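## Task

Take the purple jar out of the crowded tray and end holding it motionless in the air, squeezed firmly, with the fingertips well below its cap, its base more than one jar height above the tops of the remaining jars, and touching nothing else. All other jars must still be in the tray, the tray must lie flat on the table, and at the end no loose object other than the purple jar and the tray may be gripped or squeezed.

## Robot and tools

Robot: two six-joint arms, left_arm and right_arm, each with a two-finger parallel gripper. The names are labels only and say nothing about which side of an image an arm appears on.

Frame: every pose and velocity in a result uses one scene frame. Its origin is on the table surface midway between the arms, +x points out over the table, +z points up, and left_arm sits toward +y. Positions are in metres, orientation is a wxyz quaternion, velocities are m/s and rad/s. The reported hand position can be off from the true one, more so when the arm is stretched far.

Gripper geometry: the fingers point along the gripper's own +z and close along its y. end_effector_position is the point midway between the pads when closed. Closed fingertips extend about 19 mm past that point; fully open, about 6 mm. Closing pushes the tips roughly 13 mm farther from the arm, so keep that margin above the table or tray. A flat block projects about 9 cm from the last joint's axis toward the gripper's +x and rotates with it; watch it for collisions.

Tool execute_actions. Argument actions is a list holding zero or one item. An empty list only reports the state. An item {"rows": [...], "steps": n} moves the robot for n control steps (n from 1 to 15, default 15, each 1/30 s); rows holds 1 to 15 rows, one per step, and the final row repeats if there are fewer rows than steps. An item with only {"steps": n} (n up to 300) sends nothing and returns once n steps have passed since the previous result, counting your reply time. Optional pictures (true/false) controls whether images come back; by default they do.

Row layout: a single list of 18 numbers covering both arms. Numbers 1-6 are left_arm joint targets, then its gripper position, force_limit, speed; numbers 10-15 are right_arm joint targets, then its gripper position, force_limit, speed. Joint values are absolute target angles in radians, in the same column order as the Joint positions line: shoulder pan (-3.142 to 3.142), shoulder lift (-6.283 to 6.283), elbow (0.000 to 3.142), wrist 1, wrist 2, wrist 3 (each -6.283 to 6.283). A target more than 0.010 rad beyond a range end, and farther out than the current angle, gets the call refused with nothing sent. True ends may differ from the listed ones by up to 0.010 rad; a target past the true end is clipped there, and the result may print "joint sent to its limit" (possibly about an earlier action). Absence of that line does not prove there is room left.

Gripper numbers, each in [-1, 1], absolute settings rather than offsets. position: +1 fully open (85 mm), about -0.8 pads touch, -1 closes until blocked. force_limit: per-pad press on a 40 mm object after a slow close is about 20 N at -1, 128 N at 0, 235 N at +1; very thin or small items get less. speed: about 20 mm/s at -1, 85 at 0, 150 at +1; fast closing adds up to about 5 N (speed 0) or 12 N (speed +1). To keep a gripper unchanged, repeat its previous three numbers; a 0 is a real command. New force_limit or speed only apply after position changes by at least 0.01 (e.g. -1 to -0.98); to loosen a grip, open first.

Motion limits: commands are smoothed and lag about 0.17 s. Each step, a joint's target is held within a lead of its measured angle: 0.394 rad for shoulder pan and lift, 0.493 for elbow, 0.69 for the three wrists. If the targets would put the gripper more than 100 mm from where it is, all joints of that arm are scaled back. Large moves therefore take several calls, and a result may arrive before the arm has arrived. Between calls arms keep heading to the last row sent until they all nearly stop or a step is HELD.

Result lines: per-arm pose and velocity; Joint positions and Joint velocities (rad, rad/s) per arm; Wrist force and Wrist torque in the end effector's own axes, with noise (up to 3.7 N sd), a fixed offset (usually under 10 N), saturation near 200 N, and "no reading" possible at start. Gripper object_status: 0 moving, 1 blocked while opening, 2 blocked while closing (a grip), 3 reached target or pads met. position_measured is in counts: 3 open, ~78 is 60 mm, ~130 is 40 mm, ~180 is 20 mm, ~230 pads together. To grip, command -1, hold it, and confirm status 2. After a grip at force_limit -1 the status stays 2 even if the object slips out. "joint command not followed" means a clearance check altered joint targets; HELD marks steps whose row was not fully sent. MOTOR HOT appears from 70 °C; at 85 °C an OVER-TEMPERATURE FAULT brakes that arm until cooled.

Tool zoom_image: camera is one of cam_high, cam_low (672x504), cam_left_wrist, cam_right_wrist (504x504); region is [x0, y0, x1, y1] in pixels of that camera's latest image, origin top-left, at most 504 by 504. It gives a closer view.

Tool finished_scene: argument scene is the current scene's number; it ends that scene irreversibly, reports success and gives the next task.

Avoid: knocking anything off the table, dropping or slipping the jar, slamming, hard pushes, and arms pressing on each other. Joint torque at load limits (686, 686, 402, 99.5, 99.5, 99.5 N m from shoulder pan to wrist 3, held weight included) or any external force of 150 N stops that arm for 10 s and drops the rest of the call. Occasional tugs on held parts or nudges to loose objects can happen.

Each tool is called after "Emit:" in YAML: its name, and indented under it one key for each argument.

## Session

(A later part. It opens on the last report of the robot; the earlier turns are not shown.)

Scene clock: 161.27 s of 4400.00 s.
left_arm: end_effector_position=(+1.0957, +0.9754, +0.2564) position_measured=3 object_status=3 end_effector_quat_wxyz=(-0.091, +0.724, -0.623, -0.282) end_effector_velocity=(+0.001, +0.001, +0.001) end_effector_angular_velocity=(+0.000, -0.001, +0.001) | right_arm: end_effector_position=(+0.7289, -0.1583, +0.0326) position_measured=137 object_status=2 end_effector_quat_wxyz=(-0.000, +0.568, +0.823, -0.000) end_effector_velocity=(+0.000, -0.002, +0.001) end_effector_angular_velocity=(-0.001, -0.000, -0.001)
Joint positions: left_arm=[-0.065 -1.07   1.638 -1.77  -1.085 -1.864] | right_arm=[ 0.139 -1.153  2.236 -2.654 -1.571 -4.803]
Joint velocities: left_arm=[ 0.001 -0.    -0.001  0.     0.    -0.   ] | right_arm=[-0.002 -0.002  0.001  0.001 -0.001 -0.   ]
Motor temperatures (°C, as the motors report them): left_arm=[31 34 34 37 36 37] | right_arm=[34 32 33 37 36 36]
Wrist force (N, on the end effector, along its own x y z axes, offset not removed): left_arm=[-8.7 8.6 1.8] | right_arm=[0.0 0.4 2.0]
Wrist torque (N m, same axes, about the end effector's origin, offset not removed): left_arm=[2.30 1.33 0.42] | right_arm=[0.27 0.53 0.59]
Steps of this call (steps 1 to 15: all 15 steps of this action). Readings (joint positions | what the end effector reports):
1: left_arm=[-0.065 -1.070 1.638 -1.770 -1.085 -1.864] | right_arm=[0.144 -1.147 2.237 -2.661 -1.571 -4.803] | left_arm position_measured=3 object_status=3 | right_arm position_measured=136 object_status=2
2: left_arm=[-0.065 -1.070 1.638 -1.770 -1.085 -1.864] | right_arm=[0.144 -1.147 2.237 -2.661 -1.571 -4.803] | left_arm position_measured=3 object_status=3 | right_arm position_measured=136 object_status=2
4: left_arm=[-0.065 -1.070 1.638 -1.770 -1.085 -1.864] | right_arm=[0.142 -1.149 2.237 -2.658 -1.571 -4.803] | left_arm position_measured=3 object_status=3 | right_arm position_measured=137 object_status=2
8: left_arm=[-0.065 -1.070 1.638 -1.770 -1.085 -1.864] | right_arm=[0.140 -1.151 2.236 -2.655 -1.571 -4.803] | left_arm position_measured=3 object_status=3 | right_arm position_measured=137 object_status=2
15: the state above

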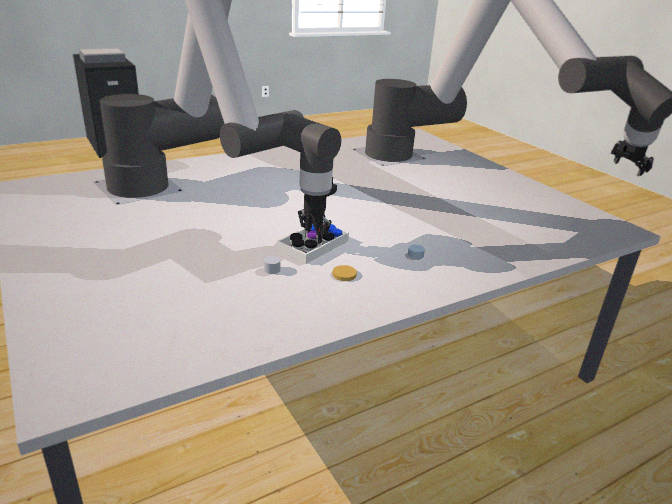

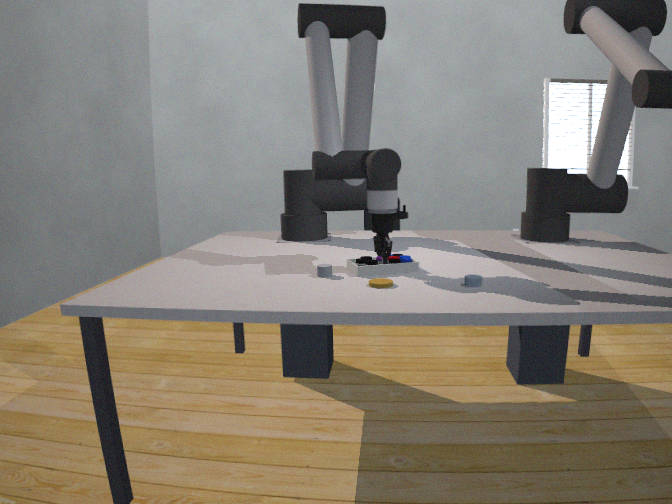

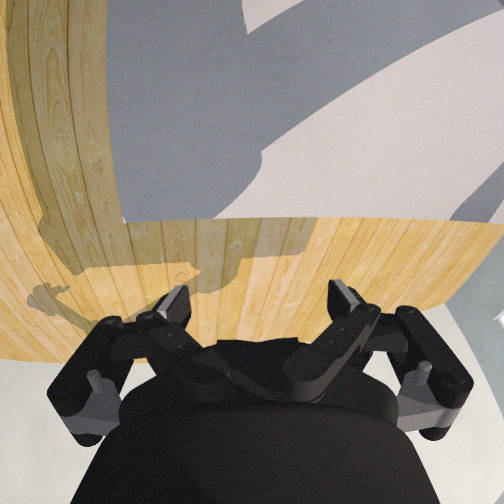

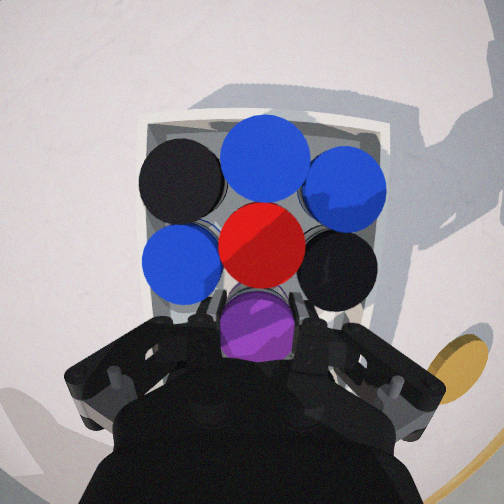

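Emit:
execute_actions:
  actions:
    - {"rows":[[-0.065,-1.07,1.638,-1.77,-1.085,-1.864,1,0,0,0.137,-1.2111,2.2222,-2.582,-1.571,-4.803,-1,1,-0.5]],"steps":12}
  pictures: false

Emit:
execute_actions:
  actions:
    - {"rows":[[-0.065,-1.07,1.638,-1.77,-1.085,-1.864,1,0,0,0.137,-1.3688,2.1507,-2.3527,-1.571,-4.803,-0.98,1,-0.5]],"steps":15}
  pictures: false

Emit:
execute_actions:
  actions:
    - {"steps":30}

Scene clock: 166.33 s of 4400.00 s.
left_arm: end_effector_position=(+1.0957, +0.9754, +0.2564) position_measured=3 object_status=3 end_effector_quat_wxyz=(-0.091, +0.724, -0.623, -0.282) end_effector_velocity=(+0.001, -0.000, +0.001) end_effector_angular_velocity=(+0.000, -0.002, +0.000) | right_arm: end_effector_position=(+0.7293, -0.1600, +0.0748) position_measured=137 object_status=2 end_effector_quat_wxyz=(+0.000, +0.568, +0.823, +0.000) end_effector_velocity=(-0.003, -0.002, +0.027) end_effector_angular_velocity=(-0.001, +0.003, -0.002)
Joint positions: left_arm=[-0.065 -1.07   1.638 -1.77  -1.085 -1.864] | right_arm=[ 0.137 -1.207  2.223 -2.588 -1.571 -4.803]
Joint velocities: left_arm=[-0.    -0.    -0.001  0.    -0.    -0.001] | right_arm=[-0.001 -0.035 -0.007  0.046  0.     0.001]
Motor temperatures (°C, as the motors report them): left_arm=[31 34 34 37 36 37] | right_arm=[34 32 33 37 36 36]
Wrist force (N, on the end effector, along its own x y z axes, offset not removed): left_arm=[-9.0 -0.2 -1.3] | right_arm=[0.7 2.8 0.9]
Wrist torque (N m, same axes, about the end effector's origin, offset not removed): left_arm=[0.56 1.30 0.41] | right_arm=[0.75 0.28 0.53]
Steps of this call (steps 1 to 15: the robot went on to your last target; steps 16 to 90: nothing new was sent; then 1.67 s passed at rest; steps 91 to 102: all 12 steps of this action). Readings (joint positions | what the end effector reports):
91: left_arm=[-0.065 -1.070 1.638 -1.770 -1.085 -1.864] | right_arm=[0.139 -1.153 2.236 -2.654 -1.571 -4.803] | left_arm position_measured=3 object_status=3 | right_arm position_measured=137 object_status=2
92: left_arm=[-0.065 -1.070 1.638 -1.770 -1.085 -1.864] | right_arm=[0.139 -1.155 2.235 -2.651 -1.571 -4.803] | left_arm position_measured=3 object_status=3 | right_arm position_measured=137 object_status=2
94: left_arm=[-0.065 -1.070 1.638 -1.770 -1.085 -1.864] | right_arm=[0.138 -1.174 2.231 -2.629 -1.571 -4.803] | left_arm position_measured=3 object_status=3 | right_arm position_measured=137 object_status=2
98: left_arm=[-0.065 -1.070 1.638 -1.770 -1.085 -1.864] | right_arm=[0.137 -1.198 2.225 -2.598 -1.571 -4.803] | left_arm position_measured=3 object_status=3 | right_arm position_measured=137 object_status=2
102: the state above

Scene clock: 166.83 s of 4400.00 s.
left_arm: end_effector_position=(+1.0957, +0.9754, +0.2564) position_measured=3 object_status=3 end_effector_quat_wxyz=(-0.091, +0.724, -0.623, -0.282) end_effector_velocity=(-0.001, -0.001, -0.000) end_effector_angular_velocity=(+0.000, +0.001, -0.001) | right_arm: end_effector_position=(+0.7300, -0.1599, +0.2121) position_measured=137 object_status=2 end_effector_quat_wxyz=(+0.000, +0.569, +0.823, +0.000) end_effector_velocity=(-0.011, -0.003, +0.061) end_effector_angular_velocity=(-0.002, +0.010, +0.001)
Joint positions: left_arm=[-0.065 -1.07   1.638 -1.77  -1.085 -1.864] | right_arm=[ 0.137 -1.36   2.154 -2.366 -1.571 -4.803]
Joint velocities: left_arm=[-0.001 -0.     0.002 -0.     0.     0.   ] | right_arm=[-0.    -0.07  -0.028  0.108  0.001 -0.001]
Motor temperatures (°C, as the motors report them): left_arm=[31 34 34 37 36 37] | right_arm=[34 32 33 37 36 36]
Wrist force (N, on the end effector, along its own x y z axes, offset not removed): left_arm=[-12.6 7.8 5.2] | right_arm=[0.9 1.3 -0.5]
Wrist torque (N m, same axes, about the end effector's origin, offset not removed): left_arm=[2.28 2.08 0.39] | right_arm=[0.36 0.29 0.57]
Steps of this call (steps 1 to 15: all 15 steps of this action). Readings (joint positions | what the end effector reports):
1: left_arm=[-0.065 -1.070 1.638 -1.770 -1.085 -1.864] | right_arm=[0.137 -1.208 2.223 -2.586 -1.571 -4.803] | left_arm position_measured=3 object_status=3 | right_arm position_measured=137 object_status=0
2: left_arm=[-0.065 -1.070 1.638 -1.770 -1.085 -1.864] | right_arm=[0.137 -1.211 2.221 -2.583 -1.571 -4.803] | left_arm position_measured=3 object_status=3 | right_arm position_measured=137 object_status=0
4: left_arm=[-0.065 -1.070 1.638 -1.770 -1.085 -1.864] | right_arm=[0.137 -1.242 2.204 -2.543 -1.571 -4.803] | left_arm position_measured=3 object_status=3 | right_arm position_measured=137 object_status=0
8: left_arm=[-0.065 -1.070 1.638 -1.770 -1.085 -1.864] | right_arm=[0.137 -1.312 2.174 -2.439 -1.571 -4.803] | left_arm position_measured=3 object_status=3 | right_arm position_measured=137 object_status=2
15: the state above

Scene clock: 167.83 s of 4400.00 s.
left_arm: end_effector_position=(+1.0957, +0.9754, +0.2564) position_measured=3 object_status=3 end_effector_quat_wxyz=(-0.091, +0.724, -0.623, -0.282) end_effector_velocity=(+0.000, -0.001, -0.000) end_effector_angular_velocity=(+0.000, +0.001, -0.001) | right_arm: end_effector_position=(+0.7287, -0.1603, +0.2198) position_measured=137 object_status=2 end_effector_quat_wxyz=(+0.000, +0.569, +0.823, -0.000) end_effector_velocity=(+0.001, +0.000, +0.001) end_effector_angular_velocity=(-0.000, -0.002, -0.001)
Joint positions: left_arm=[-0.065 -1.07   1.638 -1.77  -1.085 -1.864] | right_arm=[ 0.137 -1.369  2.151 -2.353 -1.571 -4.803]
Joint velocities: left_arm=[-0.001  0.     0.     0.     0.     0.001] | right_arm=[ 0.    -0.    -0.001 -0.001 -0.001  0.001]
Motor temperatures (°C, as the motors report them): left_arm=[31 34 34 37 36 37] | right_arm=[34 32 33 37 36 36]
Wrist force (N, on the end effector, along its own x y z axes, offset not removed): left_arm=[-9.9 6.1 0.5] | right_arm=[0.2 2.2 -1.8]
Wrist torque (N m, same axes, about the end effector's origin, offset not removed): left_arm=[1.67 1.62 0.33] | right_arm=[0.52 0.45 0.60]
Steps of this call (steps 1 to 30: the robot went on to your last target). Readings (joint positions | what the end effector reports):
1: left_arm=[-0.065 -1.070 1.638 -1.770 -1.085 -1.864] | right_arm=[0.137 -1.362 2.154 -2.363 -1.571 -4.803] | left_arm position_measured=3 object_status=3 | right_arm position_measured=137 object_status=2
2: left_arm=[-0.065 -1.070 1.638 -1.770 -1.085 -1.864] | right_arm=[0.137 -1.364 2.153 -2.361 -1.571 -4.803] | left_arm position_measured=3 object_status=3 | right_arm position_measured=137 object_status=2
4: left_arm=[-0.065 -1.070 1.638 -1.770 -1.085 -1.864] | right_arm=[0.137 -1.366 2.152 -2.357 -1.571 -4.803] | left_arm position_measured=3 object_status=3 | right_arm position_measured=137 object_status=2
8: left_arm=[-0.065 -1.070 1.638 -1.770 -1.085 -1.864] | right_arm=[0.137 -1.368 2.151 -2.354 -1.571 -4.803] | left_arm position_measured=3 object_status=3 | right_arm position_measured=137 object_status=2
30: the state above
All arms were judged still, so your last target was given up. Only a new action makes them travel on or press farther. Fingers that are still opening or closing keep moving.

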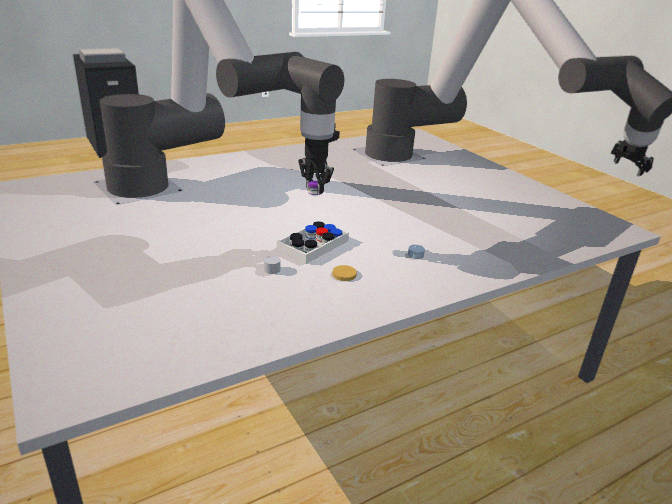

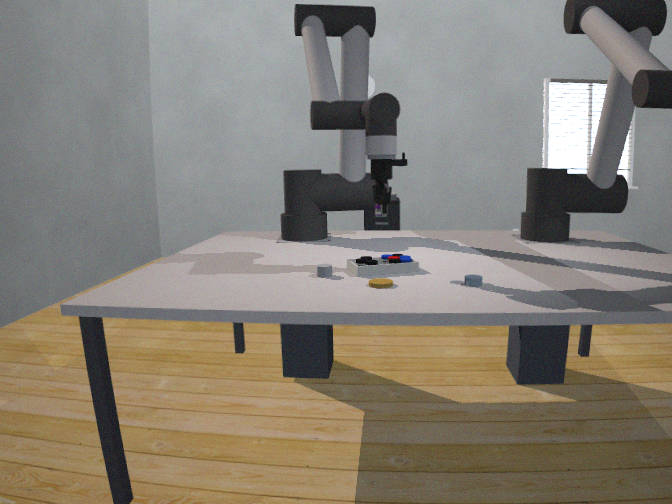

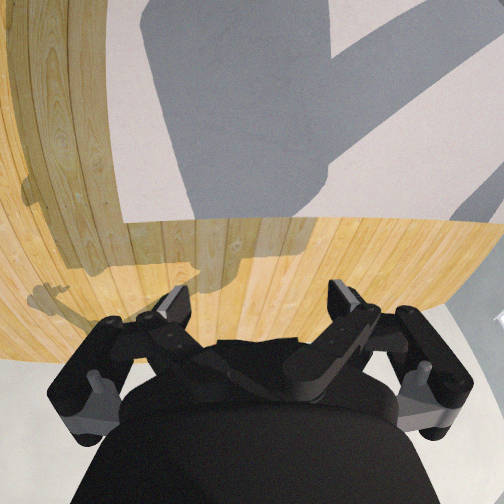

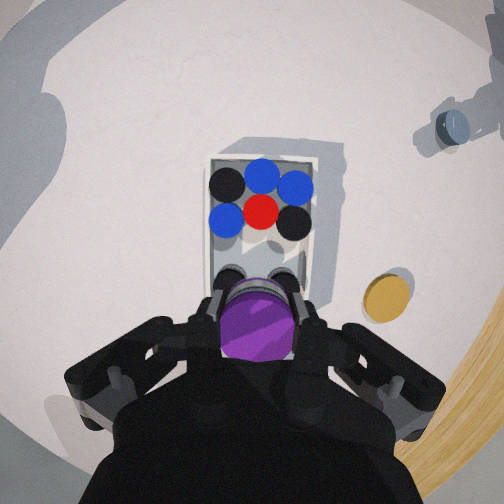

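Emit:
finished_scene:
  scene: 2

The scene is finished: the task was done.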